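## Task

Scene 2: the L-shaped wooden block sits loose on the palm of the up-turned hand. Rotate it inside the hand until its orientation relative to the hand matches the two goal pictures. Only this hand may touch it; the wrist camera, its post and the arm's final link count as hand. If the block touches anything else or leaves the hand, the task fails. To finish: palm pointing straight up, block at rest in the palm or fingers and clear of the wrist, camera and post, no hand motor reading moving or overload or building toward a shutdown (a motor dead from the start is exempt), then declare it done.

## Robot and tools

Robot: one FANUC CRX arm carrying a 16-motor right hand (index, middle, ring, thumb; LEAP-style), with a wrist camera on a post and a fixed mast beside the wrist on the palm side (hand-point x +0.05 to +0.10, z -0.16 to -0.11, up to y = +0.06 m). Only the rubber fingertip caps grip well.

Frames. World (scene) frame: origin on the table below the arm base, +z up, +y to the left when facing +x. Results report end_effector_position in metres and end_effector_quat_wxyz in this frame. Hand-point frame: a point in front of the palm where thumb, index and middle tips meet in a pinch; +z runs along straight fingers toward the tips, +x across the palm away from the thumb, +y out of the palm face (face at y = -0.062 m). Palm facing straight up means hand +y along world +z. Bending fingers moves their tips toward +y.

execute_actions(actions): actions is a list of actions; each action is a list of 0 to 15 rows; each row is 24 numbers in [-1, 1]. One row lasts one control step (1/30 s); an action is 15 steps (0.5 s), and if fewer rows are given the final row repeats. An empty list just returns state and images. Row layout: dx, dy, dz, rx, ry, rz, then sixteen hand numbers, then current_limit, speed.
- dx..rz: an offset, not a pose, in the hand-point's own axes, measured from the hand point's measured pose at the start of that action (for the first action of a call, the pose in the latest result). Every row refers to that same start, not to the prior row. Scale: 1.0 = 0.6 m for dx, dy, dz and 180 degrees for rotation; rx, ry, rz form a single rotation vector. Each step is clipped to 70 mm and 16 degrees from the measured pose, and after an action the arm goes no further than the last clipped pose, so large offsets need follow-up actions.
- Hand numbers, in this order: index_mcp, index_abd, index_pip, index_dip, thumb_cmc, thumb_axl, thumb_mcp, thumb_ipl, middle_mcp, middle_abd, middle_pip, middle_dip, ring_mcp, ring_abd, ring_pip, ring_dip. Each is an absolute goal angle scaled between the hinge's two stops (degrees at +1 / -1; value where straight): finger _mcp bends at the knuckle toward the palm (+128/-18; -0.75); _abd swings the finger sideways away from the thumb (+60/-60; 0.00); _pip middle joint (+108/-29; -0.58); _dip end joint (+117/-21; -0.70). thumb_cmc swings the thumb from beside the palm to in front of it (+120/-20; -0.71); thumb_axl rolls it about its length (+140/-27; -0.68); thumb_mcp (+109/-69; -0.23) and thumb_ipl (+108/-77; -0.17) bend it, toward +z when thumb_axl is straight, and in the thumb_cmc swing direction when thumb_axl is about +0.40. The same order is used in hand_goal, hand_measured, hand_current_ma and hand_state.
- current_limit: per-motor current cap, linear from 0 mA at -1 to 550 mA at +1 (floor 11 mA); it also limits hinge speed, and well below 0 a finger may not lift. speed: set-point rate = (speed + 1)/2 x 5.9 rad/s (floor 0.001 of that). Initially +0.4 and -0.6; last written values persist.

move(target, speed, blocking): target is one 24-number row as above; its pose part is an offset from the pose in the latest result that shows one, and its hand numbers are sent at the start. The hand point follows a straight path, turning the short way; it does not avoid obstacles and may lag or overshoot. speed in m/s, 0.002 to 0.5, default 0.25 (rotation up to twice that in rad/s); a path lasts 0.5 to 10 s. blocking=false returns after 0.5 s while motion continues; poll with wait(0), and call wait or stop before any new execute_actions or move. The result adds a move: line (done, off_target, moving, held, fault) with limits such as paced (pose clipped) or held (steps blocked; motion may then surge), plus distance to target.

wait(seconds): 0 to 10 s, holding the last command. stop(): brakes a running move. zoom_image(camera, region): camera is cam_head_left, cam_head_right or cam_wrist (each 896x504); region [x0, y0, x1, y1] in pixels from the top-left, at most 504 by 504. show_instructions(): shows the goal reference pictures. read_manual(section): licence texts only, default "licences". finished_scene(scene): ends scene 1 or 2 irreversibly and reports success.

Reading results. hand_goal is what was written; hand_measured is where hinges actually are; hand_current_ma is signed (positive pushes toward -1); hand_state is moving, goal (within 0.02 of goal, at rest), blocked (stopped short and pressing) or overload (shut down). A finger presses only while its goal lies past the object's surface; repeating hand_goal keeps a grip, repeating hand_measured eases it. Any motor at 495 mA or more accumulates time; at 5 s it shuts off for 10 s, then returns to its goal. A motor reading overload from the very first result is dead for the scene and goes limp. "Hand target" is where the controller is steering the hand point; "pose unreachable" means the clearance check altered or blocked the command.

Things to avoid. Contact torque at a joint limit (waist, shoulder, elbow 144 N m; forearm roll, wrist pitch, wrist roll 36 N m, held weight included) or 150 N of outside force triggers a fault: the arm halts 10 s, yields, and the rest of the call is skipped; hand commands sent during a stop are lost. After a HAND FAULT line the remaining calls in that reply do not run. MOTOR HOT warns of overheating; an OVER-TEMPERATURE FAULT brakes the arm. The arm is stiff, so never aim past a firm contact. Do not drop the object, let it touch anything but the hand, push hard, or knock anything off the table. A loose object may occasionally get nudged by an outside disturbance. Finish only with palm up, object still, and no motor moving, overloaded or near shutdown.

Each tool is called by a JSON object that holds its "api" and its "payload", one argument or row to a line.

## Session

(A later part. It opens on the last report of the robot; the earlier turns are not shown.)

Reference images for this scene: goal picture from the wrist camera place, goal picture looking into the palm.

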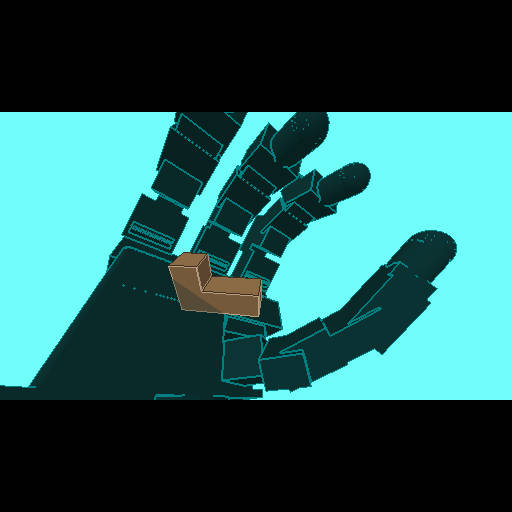

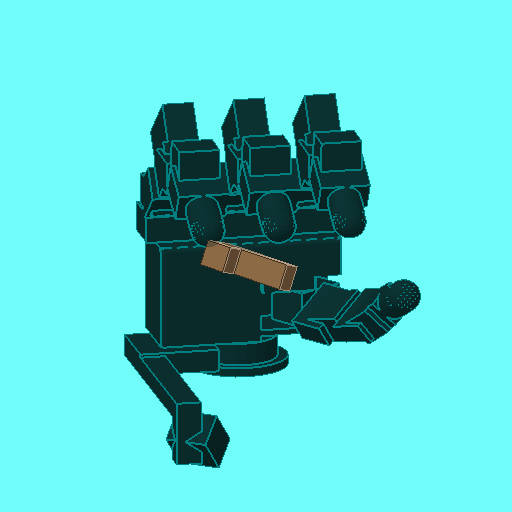

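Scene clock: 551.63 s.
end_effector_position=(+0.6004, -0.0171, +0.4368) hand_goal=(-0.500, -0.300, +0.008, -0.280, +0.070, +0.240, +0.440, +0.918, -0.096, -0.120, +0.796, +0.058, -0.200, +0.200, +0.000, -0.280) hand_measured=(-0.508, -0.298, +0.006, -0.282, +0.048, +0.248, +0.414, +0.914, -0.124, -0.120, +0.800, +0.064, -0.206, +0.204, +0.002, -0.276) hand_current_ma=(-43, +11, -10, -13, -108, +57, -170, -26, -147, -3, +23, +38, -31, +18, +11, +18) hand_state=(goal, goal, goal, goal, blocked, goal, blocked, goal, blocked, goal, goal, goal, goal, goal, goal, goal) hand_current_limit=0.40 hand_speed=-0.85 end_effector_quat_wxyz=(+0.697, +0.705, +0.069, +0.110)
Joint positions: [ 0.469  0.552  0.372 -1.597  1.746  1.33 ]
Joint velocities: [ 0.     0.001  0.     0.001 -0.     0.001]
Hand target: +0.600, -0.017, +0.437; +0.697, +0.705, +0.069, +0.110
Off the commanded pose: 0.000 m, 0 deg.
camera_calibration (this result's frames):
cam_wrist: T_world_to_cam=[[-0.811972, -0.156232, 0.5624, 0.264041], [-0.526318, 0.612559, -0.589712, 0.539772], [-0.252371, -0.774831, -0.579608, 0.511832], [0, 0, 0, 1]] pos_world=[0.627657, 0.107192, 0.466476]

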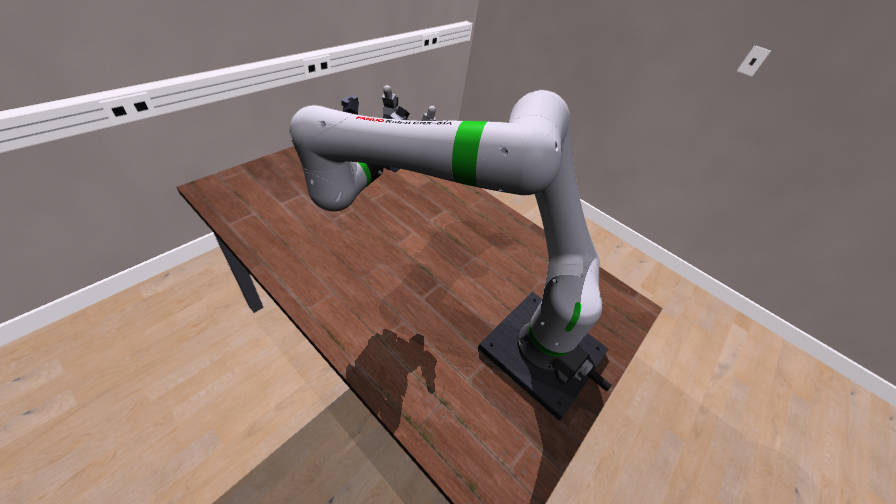

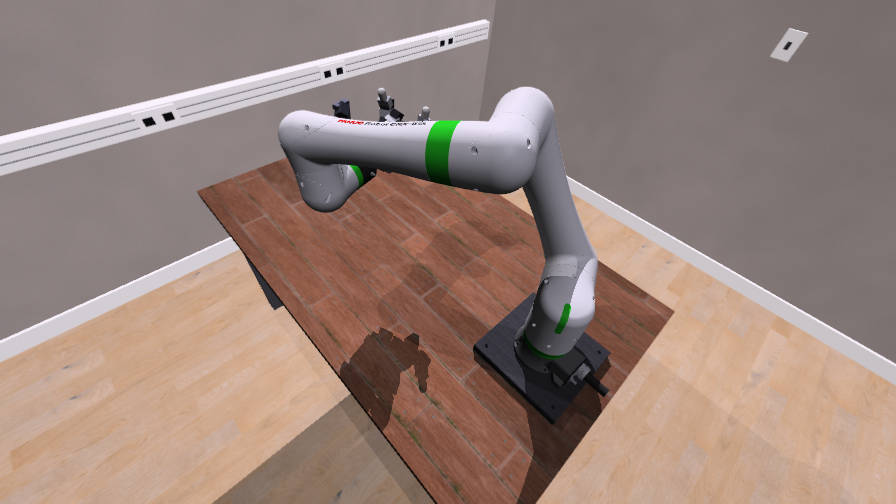

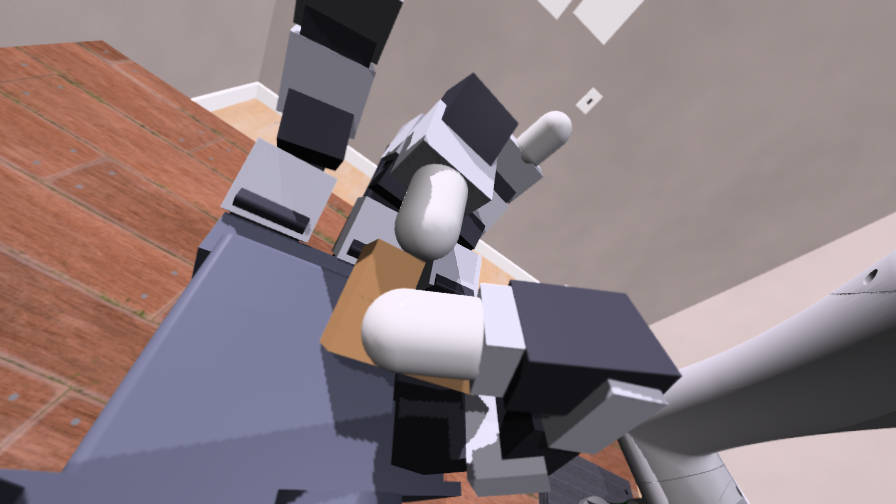

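{"api": "execute_actions", "payload": {
  "actions": [
    [[0,0,0,0,0,0,-0.5,-0.3,0.008,-0.28,0.071,0.27,0.425,0.918,-0.07,-0.14,0.835,-0.02,-0.2,0.2,0,-0.28,0.4,-0.85]]
  ]
}}

{"api": "zoom_image", "payload": {
  "camera": "cam_wrist",
  "region": [280,150,560,420]
}}

Scene clock: 577.20 s.
end_effector_position=(+0.6004, -0.0171, +0.4368) hand_goal=(-0.500, -0.300, +0.008, -0.280, +0.070, +0.270, +0.424, +0.918, -0.070, -0.140, +0.834, -0.020, -0.200, +0.200, +0.000, -0.280) hand_measured=(-0.508, -0.298, +0.006, -0.282, +0.052, +0.274, +0.414, +0.916, -0.104, -0.138, +0.824, -0.018, -0.206, +0.204, +0.002, -0.276) hand_current_ma=(-43, +11, -10, -13, -96, +28, -60, -15, -184, +13, -58, +10, -31, +18, +11, +18) hand_state=(goal, goal, goal, goal, goal, goal, goal, goal, blocked, goal, goal, goal, goal, goal, goal, goal) hand_current_limit=0.40 hand_speed=-0.85 end_effector_quat_wxyz=(+0.697, +0.705, +0.069, +0.110)
Joint positions: [ 0.469  0.552  0.372 -1.597  1.746  1.33 ]
Joint velocities: [-0.     0.001 -0.     0.001  0.002 -0.   ]
Hand target: +0.600, -0.017, +0.437; +0.697, +0.705, +0.069, +0.110
Off the commanded pose: 0.000 m, 0 deg.
camera_calibration (this result's frames):
cam_wrist: T_world_to_cam=[[-0.811972, -0.156232, 0.562399, 0.264041], [-0.526318, 0.612559, -0.589712, 0.539772], [-0.252371, -0.774831, -0.579609, 0.511832], [0, 0, 0, 1]] pos_world=[0.627657, 0.107192, 0.466476]

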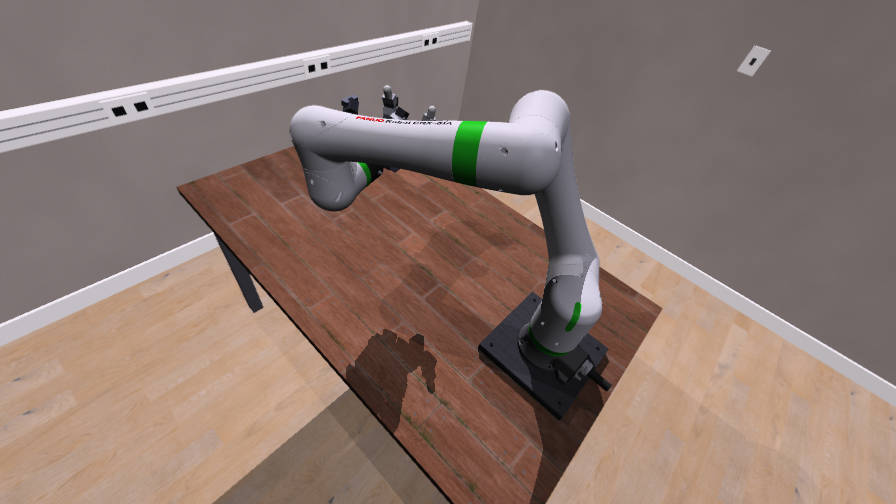

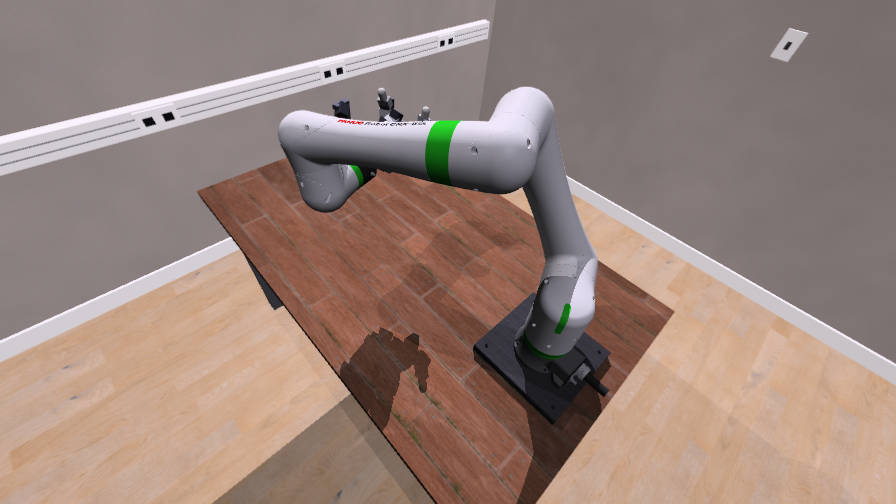

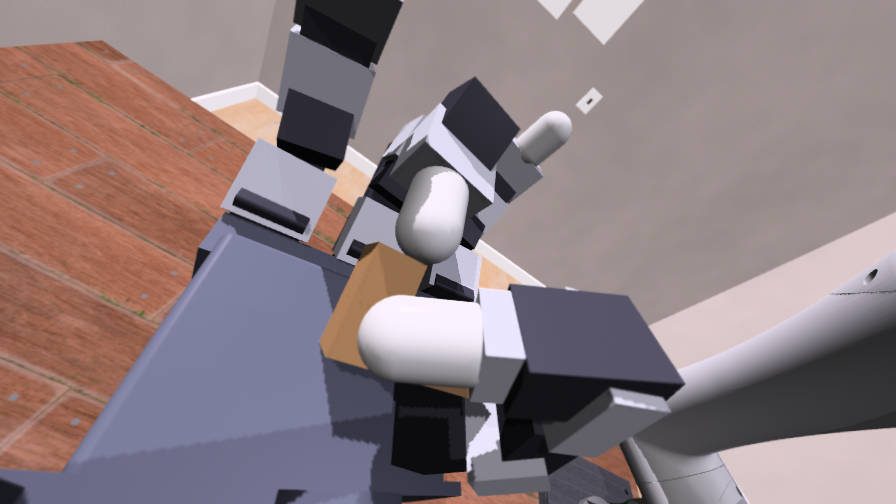

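Region (280, 150, 560, 420) of cam_wrist's 896x504 image, scaled by 1.800, with more detail than that image has; it fills the top 486 rows of this view, and the rest is white.

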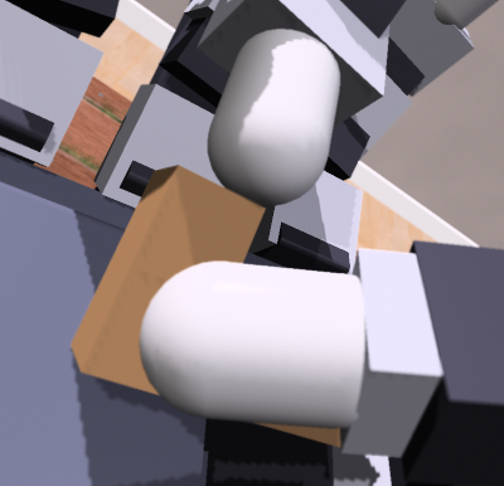

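{"api": "execute_actions", "payload": {
  "actions": [
    [[0,0,0,0,0,0,-0.5,-0.3,0.008,-0.28,0.071,0.30,0.435,0.918,-0.04,-0.15,0.85,-0.11,-0.2,0.2,0,-0.28,0.4,-0.85]]
  ]
}}

{"api": "zoom_image", "payload": {
  "camera": "cam_wrist",
  "region": [280,150,560,420]
}}

Scene clock: 590.10 s.
end_effector_position=(+0.6004, -0.0171, +0.4368) hand_goal=(-0.500, -0.300, +0.008, -0.280, +0.070, +0.300, +0.434, +0.918, -0.040, -0.150, +0.850, -0.110, -0.200, +0.200, +0.000, -0.280) hand_measured=(-0.508, -0.298, +0.006, -0.282, +0.052, +0.306, +0.424, +0.916, -0.074, -0.148, +0.842, -0.108, -0.206, +0.204, +0.002, -0.276) hand_current_ma=(-43, +11, -10, -13, -92, +41, -68, -8, -181, +10, -44, +13, -31, +18, +11, +18) hand_state=(goal, goal, goal, goal, goal, goal, goal, goal, blocked, goal, goal, goal, goal, goal, goal, goal) hand_current_limit=0.40 hand_speed=-0.85 end_effector_quat_wxyz=(+0.697, +0.705, +0.069, +0.110)
Joint positions: [ 0.469  0.552  0.372 -1.597  1.746  1.33 ]
Joint velocities: [ 0. -0.  0.  0. -0. -0.]
Hand target: +0.600, -0.017, +0.437; +0.697, +0.705, +0.069, +0.110
Off the commanded pose: 0.000 m, 0 deg.
camera_calibration (this result's frames):
cam_wrist: T_world_to_cam=[[-0.811972, -0.156231, 0.562399, 0.264041], [-0.526318, 0.612559, -0.589713, 0.539772], [-0.252371, -0.774831, -0.579608, 0.511832], [0, 0, 0, 1]] pos_world=[0.627657, 0.107192, 0.466476]

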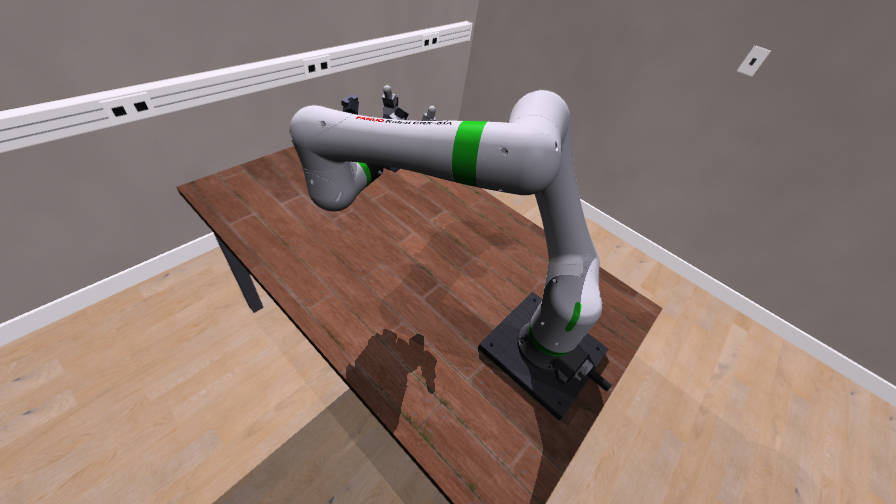

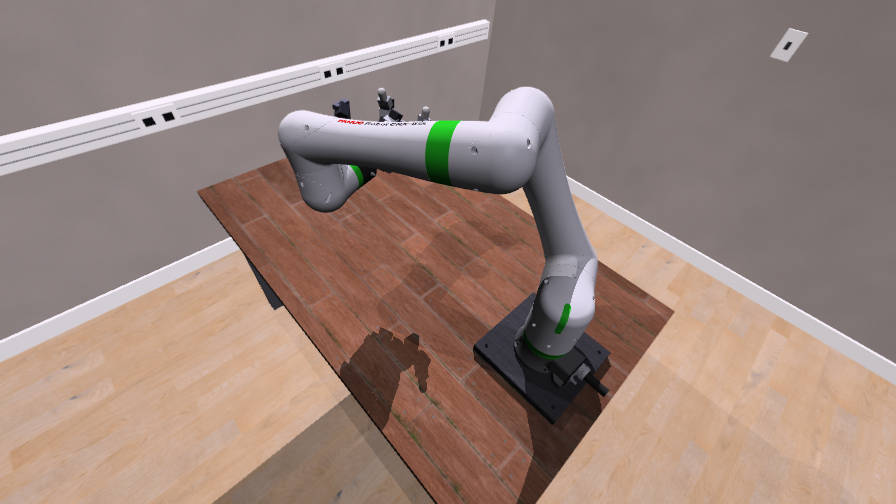

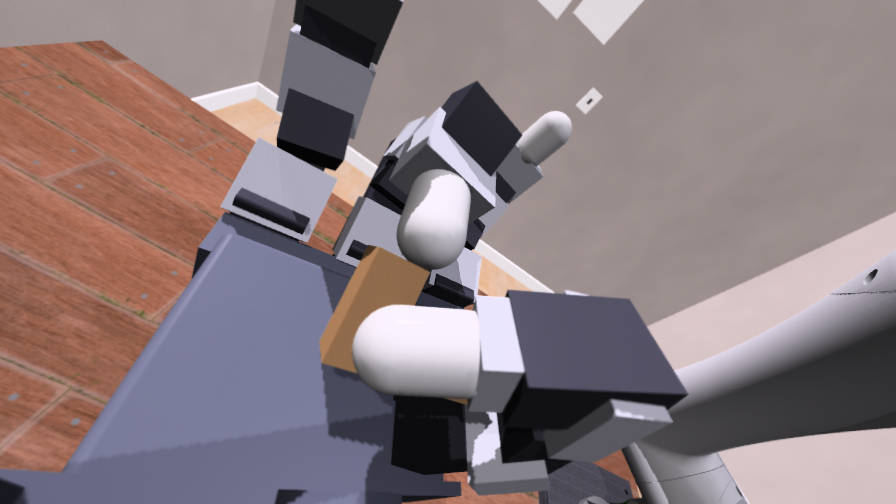

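Region (280, 150, 560, 420) of cam_wrist's 896x504 image, scaled by 1.800, with more detail than that image has; it fills the top 486 rows of this view, and the rest is white.

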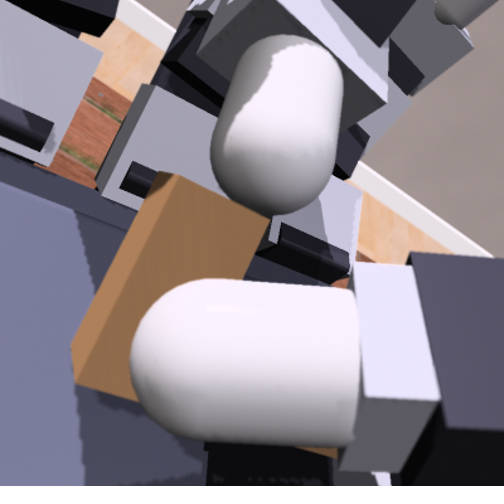

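{"api": "execute_actions", "payload": {
  "actions": [
    [[0,0,0,0,0,0,-0.5,-0.3,0.008,-0.28,0.071,0.325,0.45,0.918,0.0,-0.15,0.84,-0.2,-0.2,0.2,0,-0.28,0.4,-0.85]]
  ]
}}

{"api": "zoom_image", "payload": {
  "camera": "cam_wrist",
  "region": [280,150,560,420]
}}

Scene clock: 611.20 s.
end_effector_position=(+0.6004, -0.0171, +0.4368) hand_goal=(-0.500, -0.300, +0.008, -0.280, +0.070, +0.324, +0.450, +0.918, +0.000, -0.150, +0.840, -0.200, -0.200, +0.200, +0.000, -0.280) hand_measured=(-0.508, -0.298, +0.006, -0.282, +0.052, +0.330, +0.432, +0.916, -0.024, -0.148, +0.838, -0.196, -0.206, +0.204, +0.002, -0.276) hand_current_ma=(-43, +11, -10, -13, -92, +47, -114, -8, -131, +7, -13, +21, -31, +18, +11, +18) hand_state=(goal, goal, goal, goal, goal, goal, goal, goal, blocked, goal, goal, goal, goal, goal, goal, goal) hand_current_limit=0.40 hand_speed=-0.85 end_effector_quat_wxyz=(+0.697, +0.705, +0.069, +0.110)
Joint positions: [ 0.469  0.552  0.372 -1.597  1.746  1.33 ]
Joint velocities: [-0. -0. -0.  0. -0.  0.]
Hand target: +0.600, -0.017, +0.437; +0.697, +0.705, +0.069, +0.110
Off the commanded pose: 0.000 m, 0 deg.
camera_calibration (this result's frames):
cam_wrist: T_world_to_cam=[[-0.811972, -0.156232, 0.562399, 0.264041], [-0.526317, 0.612559, -0.589713, 0.539772], [-0.252371, -0.774831, -0.579609, 0.511832], [0, 0, 0, 1]] pos_world=[0.627657, 0.107192, 0.466476]

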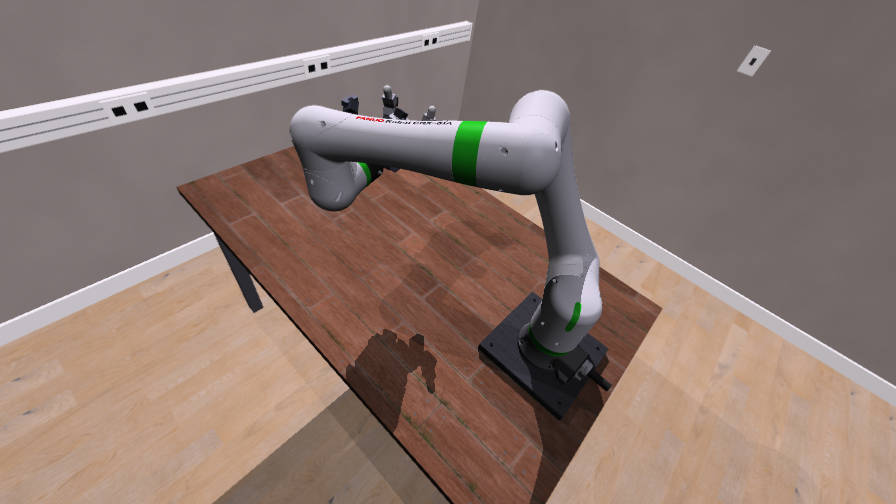

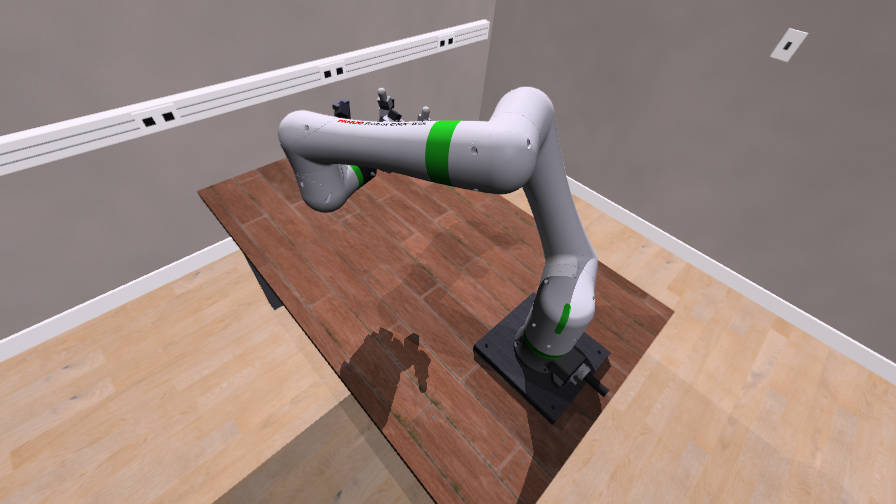

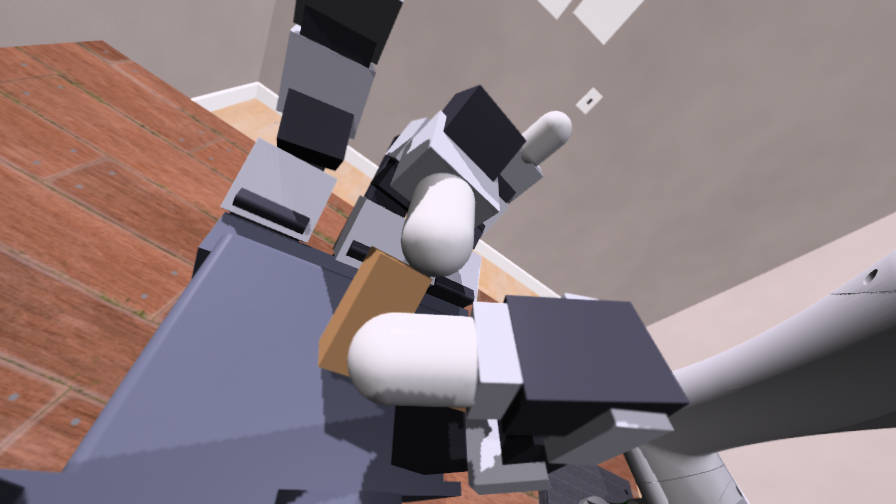

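Region (280, 150, 560, 420) of cam_wrist's 896x504 image, scaled by 1.800, with more detail than that image has; it fills the top 486 rows of this view, and the rest is white.

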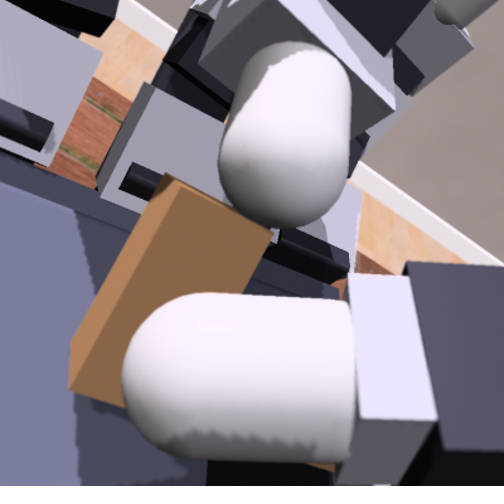

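{"api": "execute_actions", "payload": {
  "actions": [
    [[0,0,0,0,0,0,-0.5,-0.3,0.008,-0.28,0.071,0.345,0.46,0.918,0.055,-0.15,0.83,-0.245,-0.2,0.2,0,-0.28,0.4,-0.85]],
    [[0,0,0,0,0,0,-0.5,-0.3,0.008,-0.28,0.071,0.365,0.475,0.918,0.11,-0.15,0.81,-0.29,-0.2,0.2,0,-0.28,0.4,-0.85]]
  ]
}}

{"api": "zoom_image", "payload": {
  "camera": "cam_wrist",
  "region": [280,180,560,450]
}}

Scene clock: 650.93 s.
end_effector_position=(+0.6004, -0.0171, +0.4368) hand_goal=(-0.500, -0.300, +0.008, -0.280, +0.070, +0.364, +0.474, +0.918, +0.110, -0.150, +0.810, -0.290, -0.200, +0.200, +0.000, -0.280) hand_measured=(-0.508, -0.298, +0.006, -0.282, +0.052, +0.374, +0.456, +0.914, +0.070, -0.148, +0.806, -0.290, -0.206, +0.204, +0.002, -0.276) hand_current_ma=(-43, +11, -10, -13, -92, +73, -117, -27, -210, +6, -21, -1, -31, +18, +11, +18) hand_state=(goal, goal, goal, goal, goal, goal, goal, goal, blocked, goal, goal, goal, goal, goal, goal, goal) hand_current_limit=0.40 hand_speed=-0.85 end_effector_quat_wxyz=(+0.697, +0.705, +0.069, +0.110)
Joint positions: [ 0.469  0.552  0.372 -1.597  1.746  1.33 ]
Joint velocities: [ 0.     0.001  0.001  0.001 -0.001  0.   ]
Hand target: +0.600, -0.017, +0.437; +0.697, +0.705, +0.069, +0.110
Off the commanded pose: 0.000 m, 0 deg.
camera_calibration (this result's frames):
cam_wrist: T_world_to_cam=[[-0.811972, -0.156232, 0.562399, 0.264041], [-0.526317, 0.612559, -0.589712, 0.539772], [-0.252371, -0.774831, -0.579609, 0.511832], [0, 0, 0, 1]] pos_world=[0.627657, 0.107192, 0.466476]

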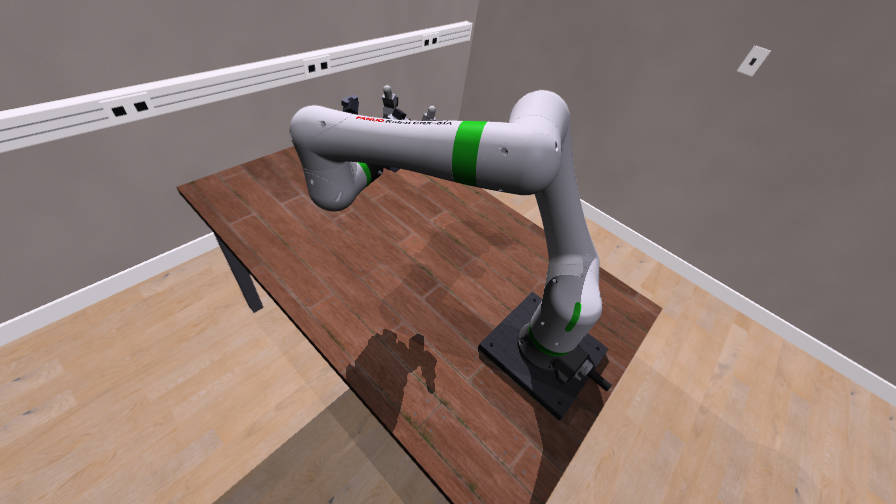

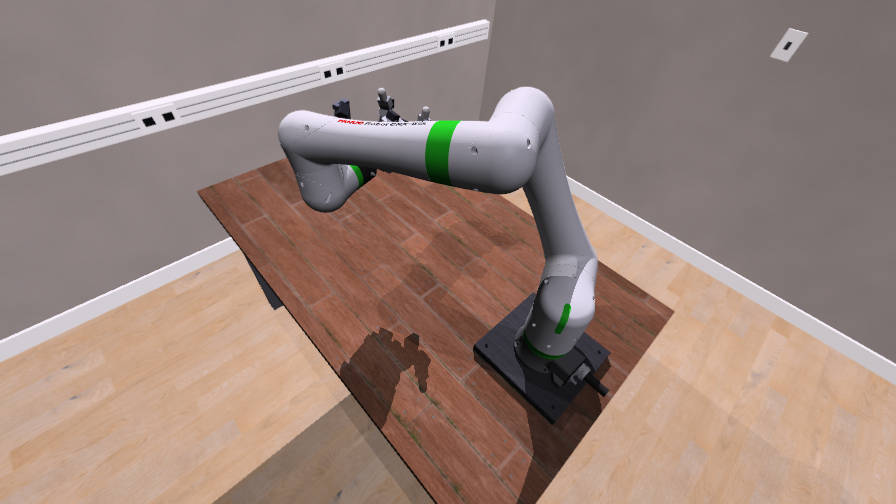

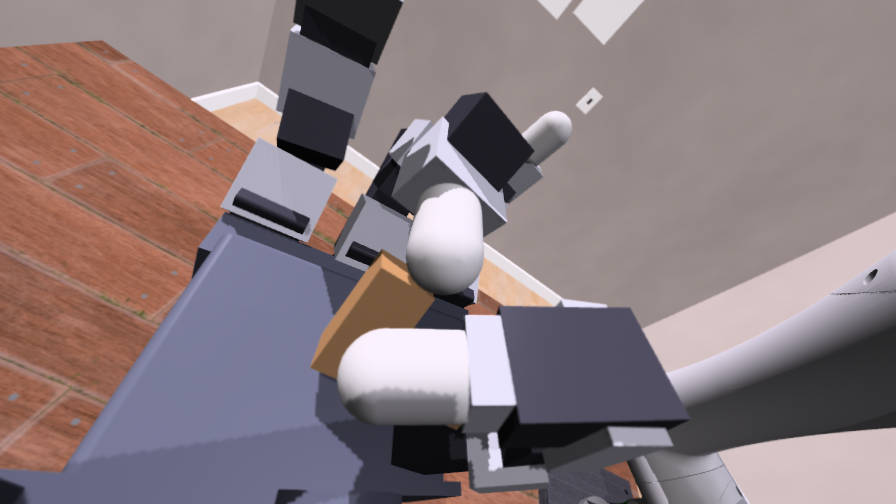

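Region (280, 180, 560, 450) of cam_wrist's 896x504 image, scaled by 1.800, with more detail than that image has; it fills the top 486 rows of this view, and the rest is white.

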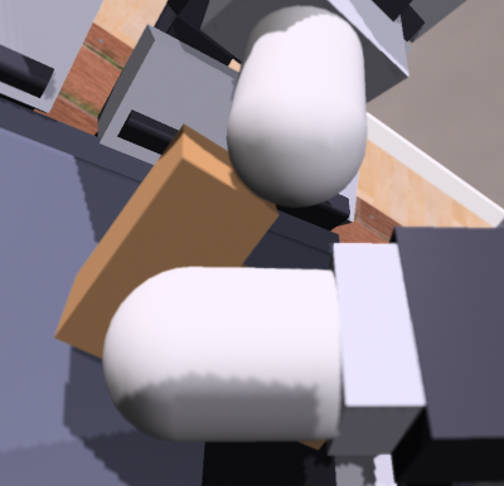

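{"api": "execute_actions", "payload": {
  "actions": [
    [[0,0,0,0,0,0,-0.5,-0.3,0.008,-0.28,0.071,0.33,0.485,0.918,0.10,-0.2,0.80,-0.29,-0.2,0.2,0,-0.28,0.4,-0.85]],
    [[0,0,0,0,0,0,-0.5,-0.3,0.008,-0.28,0.071,0.29,0.50,0.918,0.10,-0.25,0.80,-0.29,-0.2,0.2,0,-0.28,0.4,-0.85]]
  ]
}}

{"api": "zoom_image", "payload": {
  "camera": "cam_wrist",
  "region": [280,180,560,450]
}}

Scene clock: 671.63 s.
end_effector_position=(+0.6004, -0.0171, +0.4368) hand_goal=(-0.500, -0.300, +0.008, -0.280, +0.070, +0.290, +0.500, +0.918, +0.100, -0.250, +0.800, -0.290, -0.200, +0.200, +0.000, -0.280) hand_measured=(-0.508, -0.298, +0.006, -0.282, +0.052, +0.344, +0.462, +0.906, +0.074, -0.246, +0.794, -0.290, -0.206, +0.204, +0.002, -0.276) hand_current_ma=(-43, +11, -10, -13, -95, +377, -252, -81, -144, +17, -35, -3, -31, +18, +11, +18) hand_state=(goal, goal, goal, goal, goal, blocked, blocked, goal, blocked, goal, goal, goal, goal, goal, goal, goal) hand_current_limit=0.40 hand_speed=-0.85 end_effector_quat_wxyz=(+0.697, +0.705, +0.069, +0.110)
Joint positions: [ 0.469  0.552  0.372 -1.597  1.746  1.33 ]
Joint velocities: [ 0.    -0.001 -0.    -0.001  0.    -0.   ]
Hand target: +0.600, -0.017, +0.437; +0.697, +0.705, +0.069, +0.110
Off the commanded pose: 0.000 m, 0 deg.
camera_calibration (this result's frames):
cam_wrist: T_world_to_cam=[[-0.811972, -0.156231, 0.562399, 0.264041], [-0.526317, 0.61256, -0.589713, 0.539772], [-0.252371, -0.774831, -0.579609, 0.511832], [0, 0, 0, 1]] pos_world=[0.627657, 0.107192, 0.466476]

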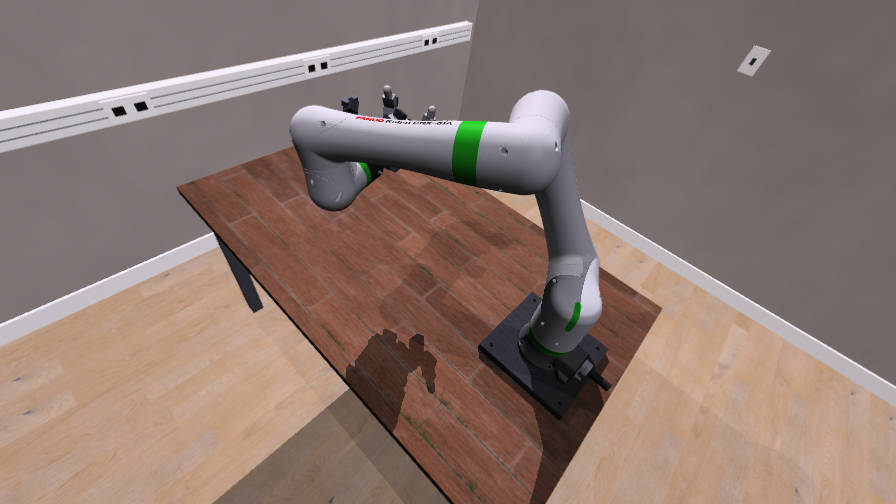

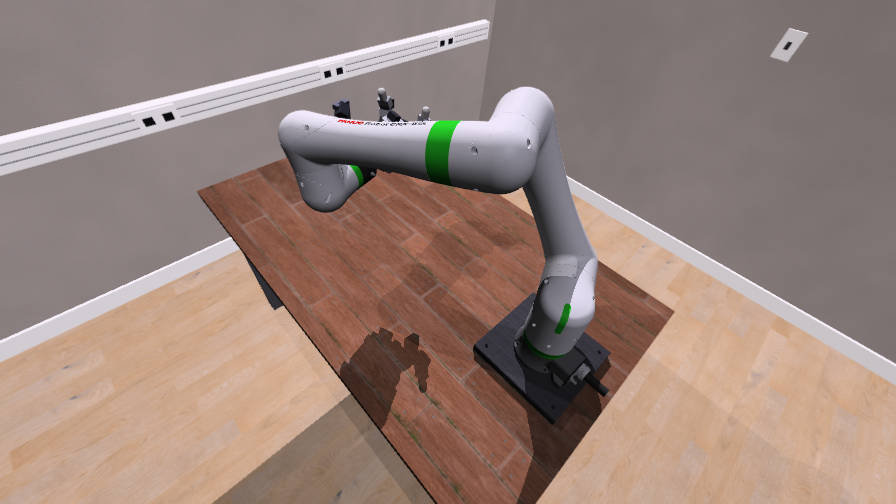

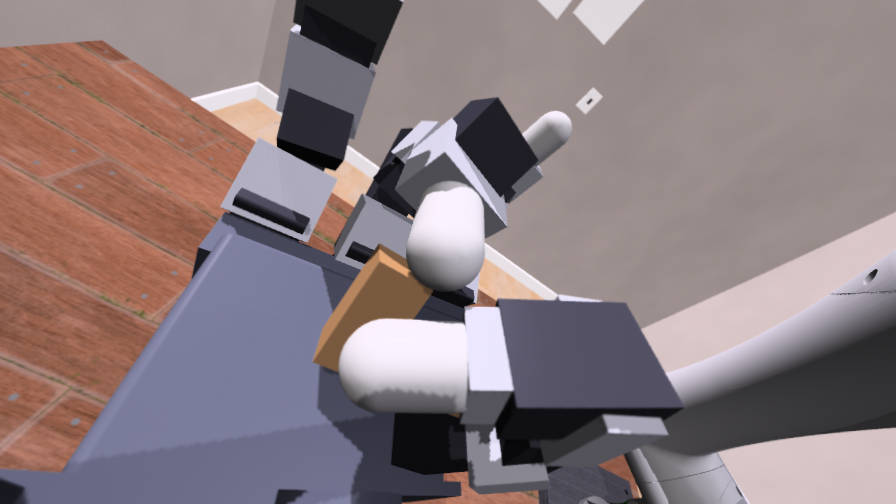

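Region (280, 180, 560, 450) of cam_wrist's 896x504 image, scaled by 1.800, with more detail than that image has; it fills the top 486 rows of this view, and the rest is white.

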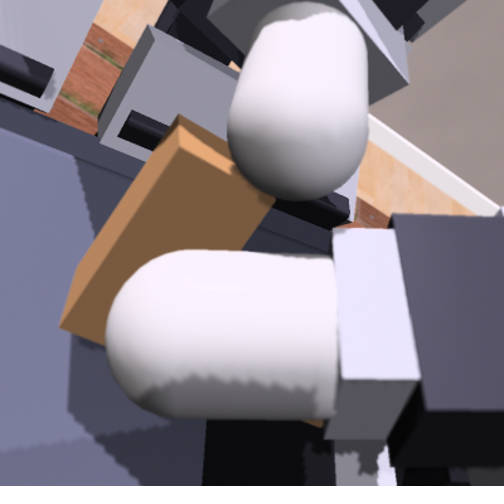

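{"api": "execute_actions", "payload": {
  "actions": [
    [[0,0,0,0,0,0,-0.5,-0.3,0.008,-0.28,0.071,0.345,0.48,0.918,0.15,-0.2,0.785,-0.32,-0.2,0.2,0,-0.28,0.4,-0.85]],
    [[0,0,0,0,0,0,-0.5,-0.3,0.008,-0.28,0.071,0.36,0.495,0.918,0.20,-0.2,0.765,-0.35,-0.2,0.2,0,-0.28,0.4,-0.85]]
  ]
}}

{"api": "zoom_image", "payload": {
  "camera": "cam_wrist",
  "region": [280,180,560,450]
}}

Scene clock: 715.20 s.
end_effector_position=(+0.6004, -0.0171, +0.4368) hand_goal=(-0.500, -0.300, +0.008, -0.280, +0.070, +0.360, +0.494, +0.918, +0.200, -0.200, +0.764, -0.350, -0.200, +0.200, +0.000, -0.280) hand_measured=(-0.508, -0.298, +0.006, -0.282, +0.060, +0.366, +0.486, +0.910, +0.158, -0.206, +0.756, -0.354, -0.206, +0.204, +0.002, -0.276) hand_current_ma=(-43, +11, -10, -13, -50, +38, -52, -64, -221, -31, -51, -23, -31, +18, +11, +18) hand_state=(goal, goal, goal, goal, goal, goal, goal, goal, blocked, goal, goal, goal, goal, goal, goal, goal) hand_current_limit=0.40 hand_speed=-0.85 end_effector_quat_wxyz=(+0.697, +0.705, +0.069, +0.110)
Joint positions: [ 0.469  0.552  0.372 -1.597  1.746  1.33 ]
Joint velocities: [-0.    -0.    -0.001  0.001  0.    -0.   ]
Hand target: +0.600, -0.017, +0.437; +0.697, +0.705, +0.069, +0.110
Off the commanded pose: 0.000 m, 0 deg.
camera_calibration (this result's frames):
cam_wrist: T_world_to_cam=[[-0.811972, -0.156232, 0.562399, 0.264041], [-0.526318, 0.61256, -0.589712, 0.539772], [-0.252371, -0.774831, -0.579609, 0.511832], [0, 0, 0, 1]] pos_world=[0.627657, 0.107192, 0.466476]

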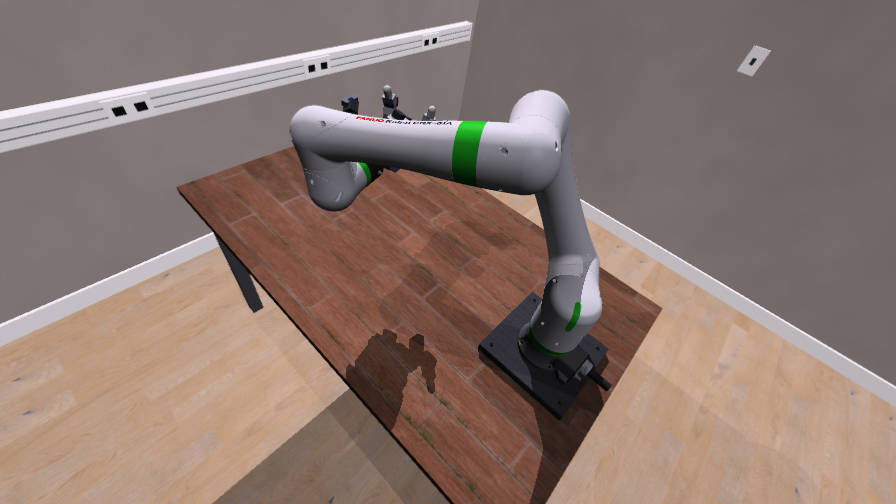

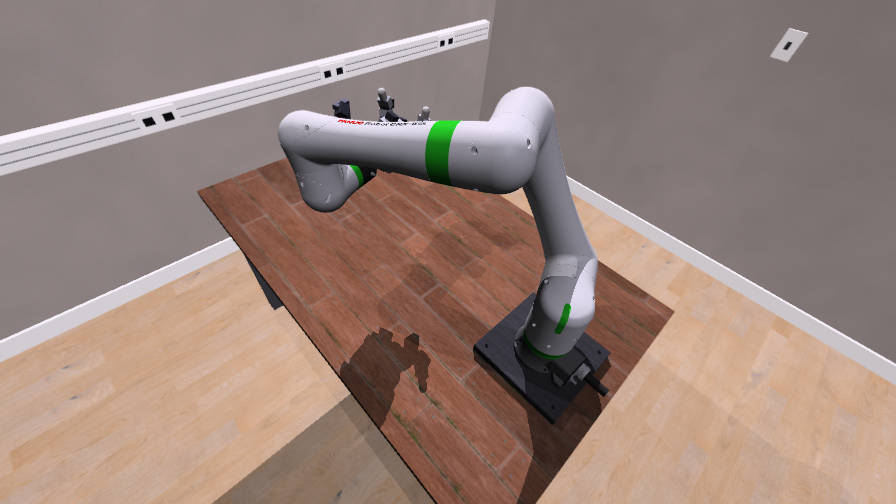

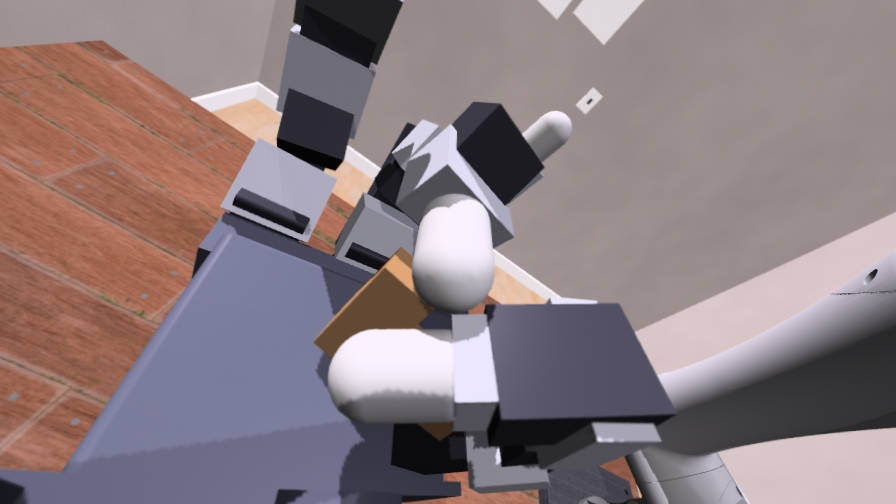

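Region (280, 180, 560, 450) of cam_wrist's 896x504 image, scaled by 1.800, with more detail than that image has; it fills the top 486 rows of this view, and the rest is white.

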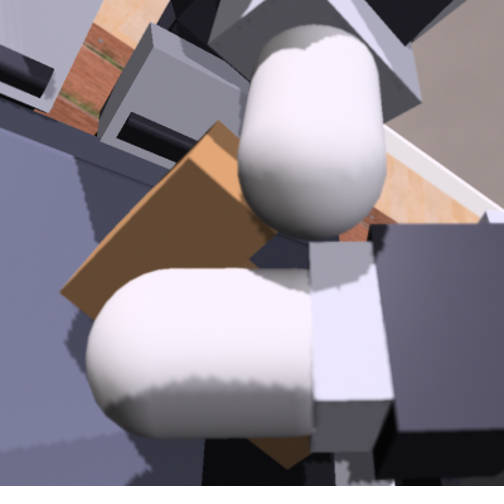

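{"api": "execute_actions", "payload": {
  "actions": [
    [[0,0,0,0,0,0,-0.5,-0.3,0.008,-0.28,0.071,0.41,0.49,0.918,0.16,-0.2,0.62,-0.35,-0.2,0.2,0,-0.28,0.4,-0.7]],
    [[0,0,0,0,0,0,-0.5,-0.3,0.008,-0.28,0.071,0.47,0.40,0.918,-0.1,-0.1,0.5,-0.1,-0.2,0.2,0,-0.28,0.4,-0.6]],
    [[0,0,0,0,0,0,-0.5,-0.3,0.008,-0.28,0.0,0.47,0.1,0.6,-0.2,0,0.5,0.1,-0.2,0.2,0,-0.28,0.4,-0.5]]
  ]
}}

{"api": "zoom_image", "payload": {
  "camera": "cam_wrist",
  "region": [280,180,560,450]
}}

Scene clock: 742.40 s.
end_effector_position=(+0.6004, -0.0171, +0.4368) hand_goal=(-0.500, -0.300, +0.008, -0.280, +0.000, +0.470, +0.100, +0.600, -0.200, +0.000, +0.500, +0.100, -0.200, +0.200, +0.000, -0.280) hand_measured=(-0.508, -0.298, +0.006, -0.282, +0.000, +0.468, +0.104, +0.606, -0.204, -0.004, +0.504, +0.098, -0.206, +0.204, +0.002, -0.276) hand_current_ma=(-43, +11, -10, -13, -5, -12, +17, +29, -22, -15, +27, -11, -31, +18, +11, +18) hand_state=(goal, goal, goal, goal, goal, goal, moving, moving, goal, goal, goal, goal, goal, goal, goal, goal) hand_current_limit=0.40 hand_speed=-0.50 end_effector_quat_wxyz=(+0.697, +0.705, +0.069, +0.110)
Joint positions: [ 0.469  0.552  0.372 -1.597  1.746  1.33 ]
Joint velocities: [ 0.    -0.    -0.001 -0.001  0.     0.002]
Hand target: +0.600, -0.017, +0.437; +0.697, +0.705, +0.069, +0.110
Off the commanded pose: 0.000 m, 0 deg.
camera_calibration (this result's frames):
cam_wrist: T_world_to_cam=[[-0.811972, -0.156232, 0.562399, 0.264041], [-0.526318, 0.612559, -0.589712, 0.539772], [-0.252371, -0.774831, -0.579609, 0.511832], [0, 0, 0, 1]] pos_world=[0.627657, 0.107192, 0.466476]

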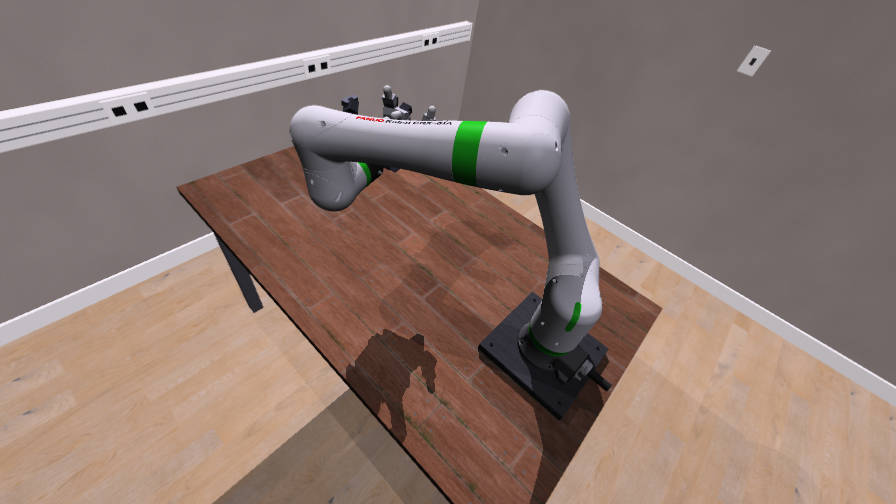

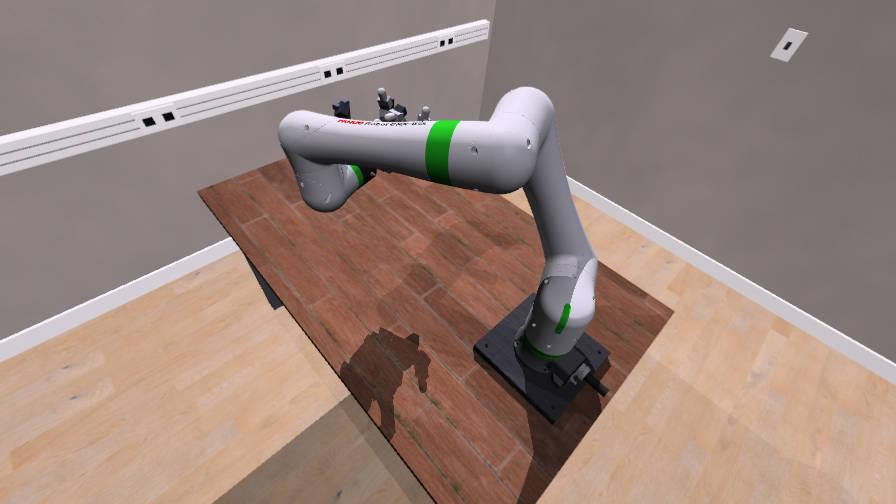

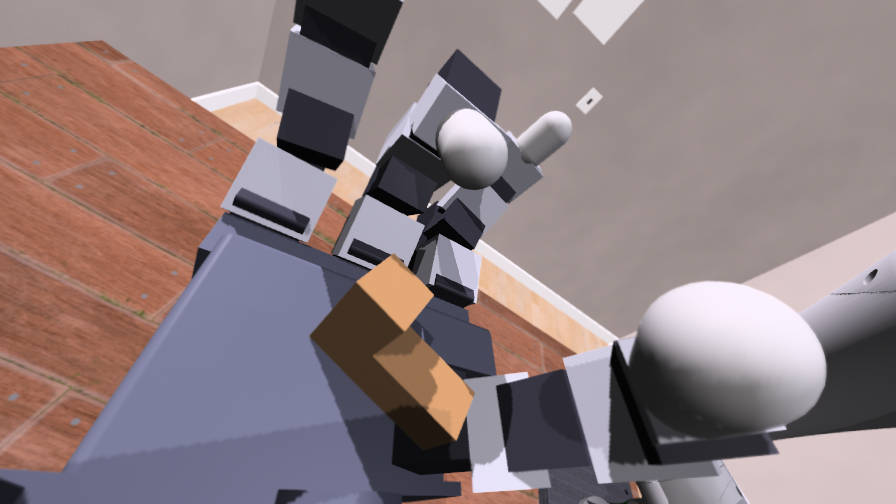

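Region (280, 180, 560, 450) of cam_wrist's 896x504 image, scaled by 1.800, with more detail than that image has; it fills the top 486 rows of this view, and the rest is white.

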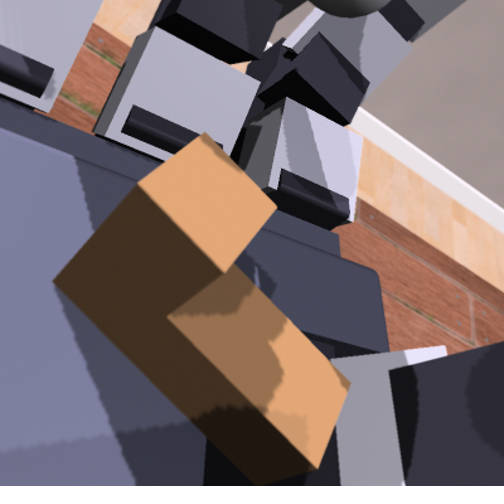

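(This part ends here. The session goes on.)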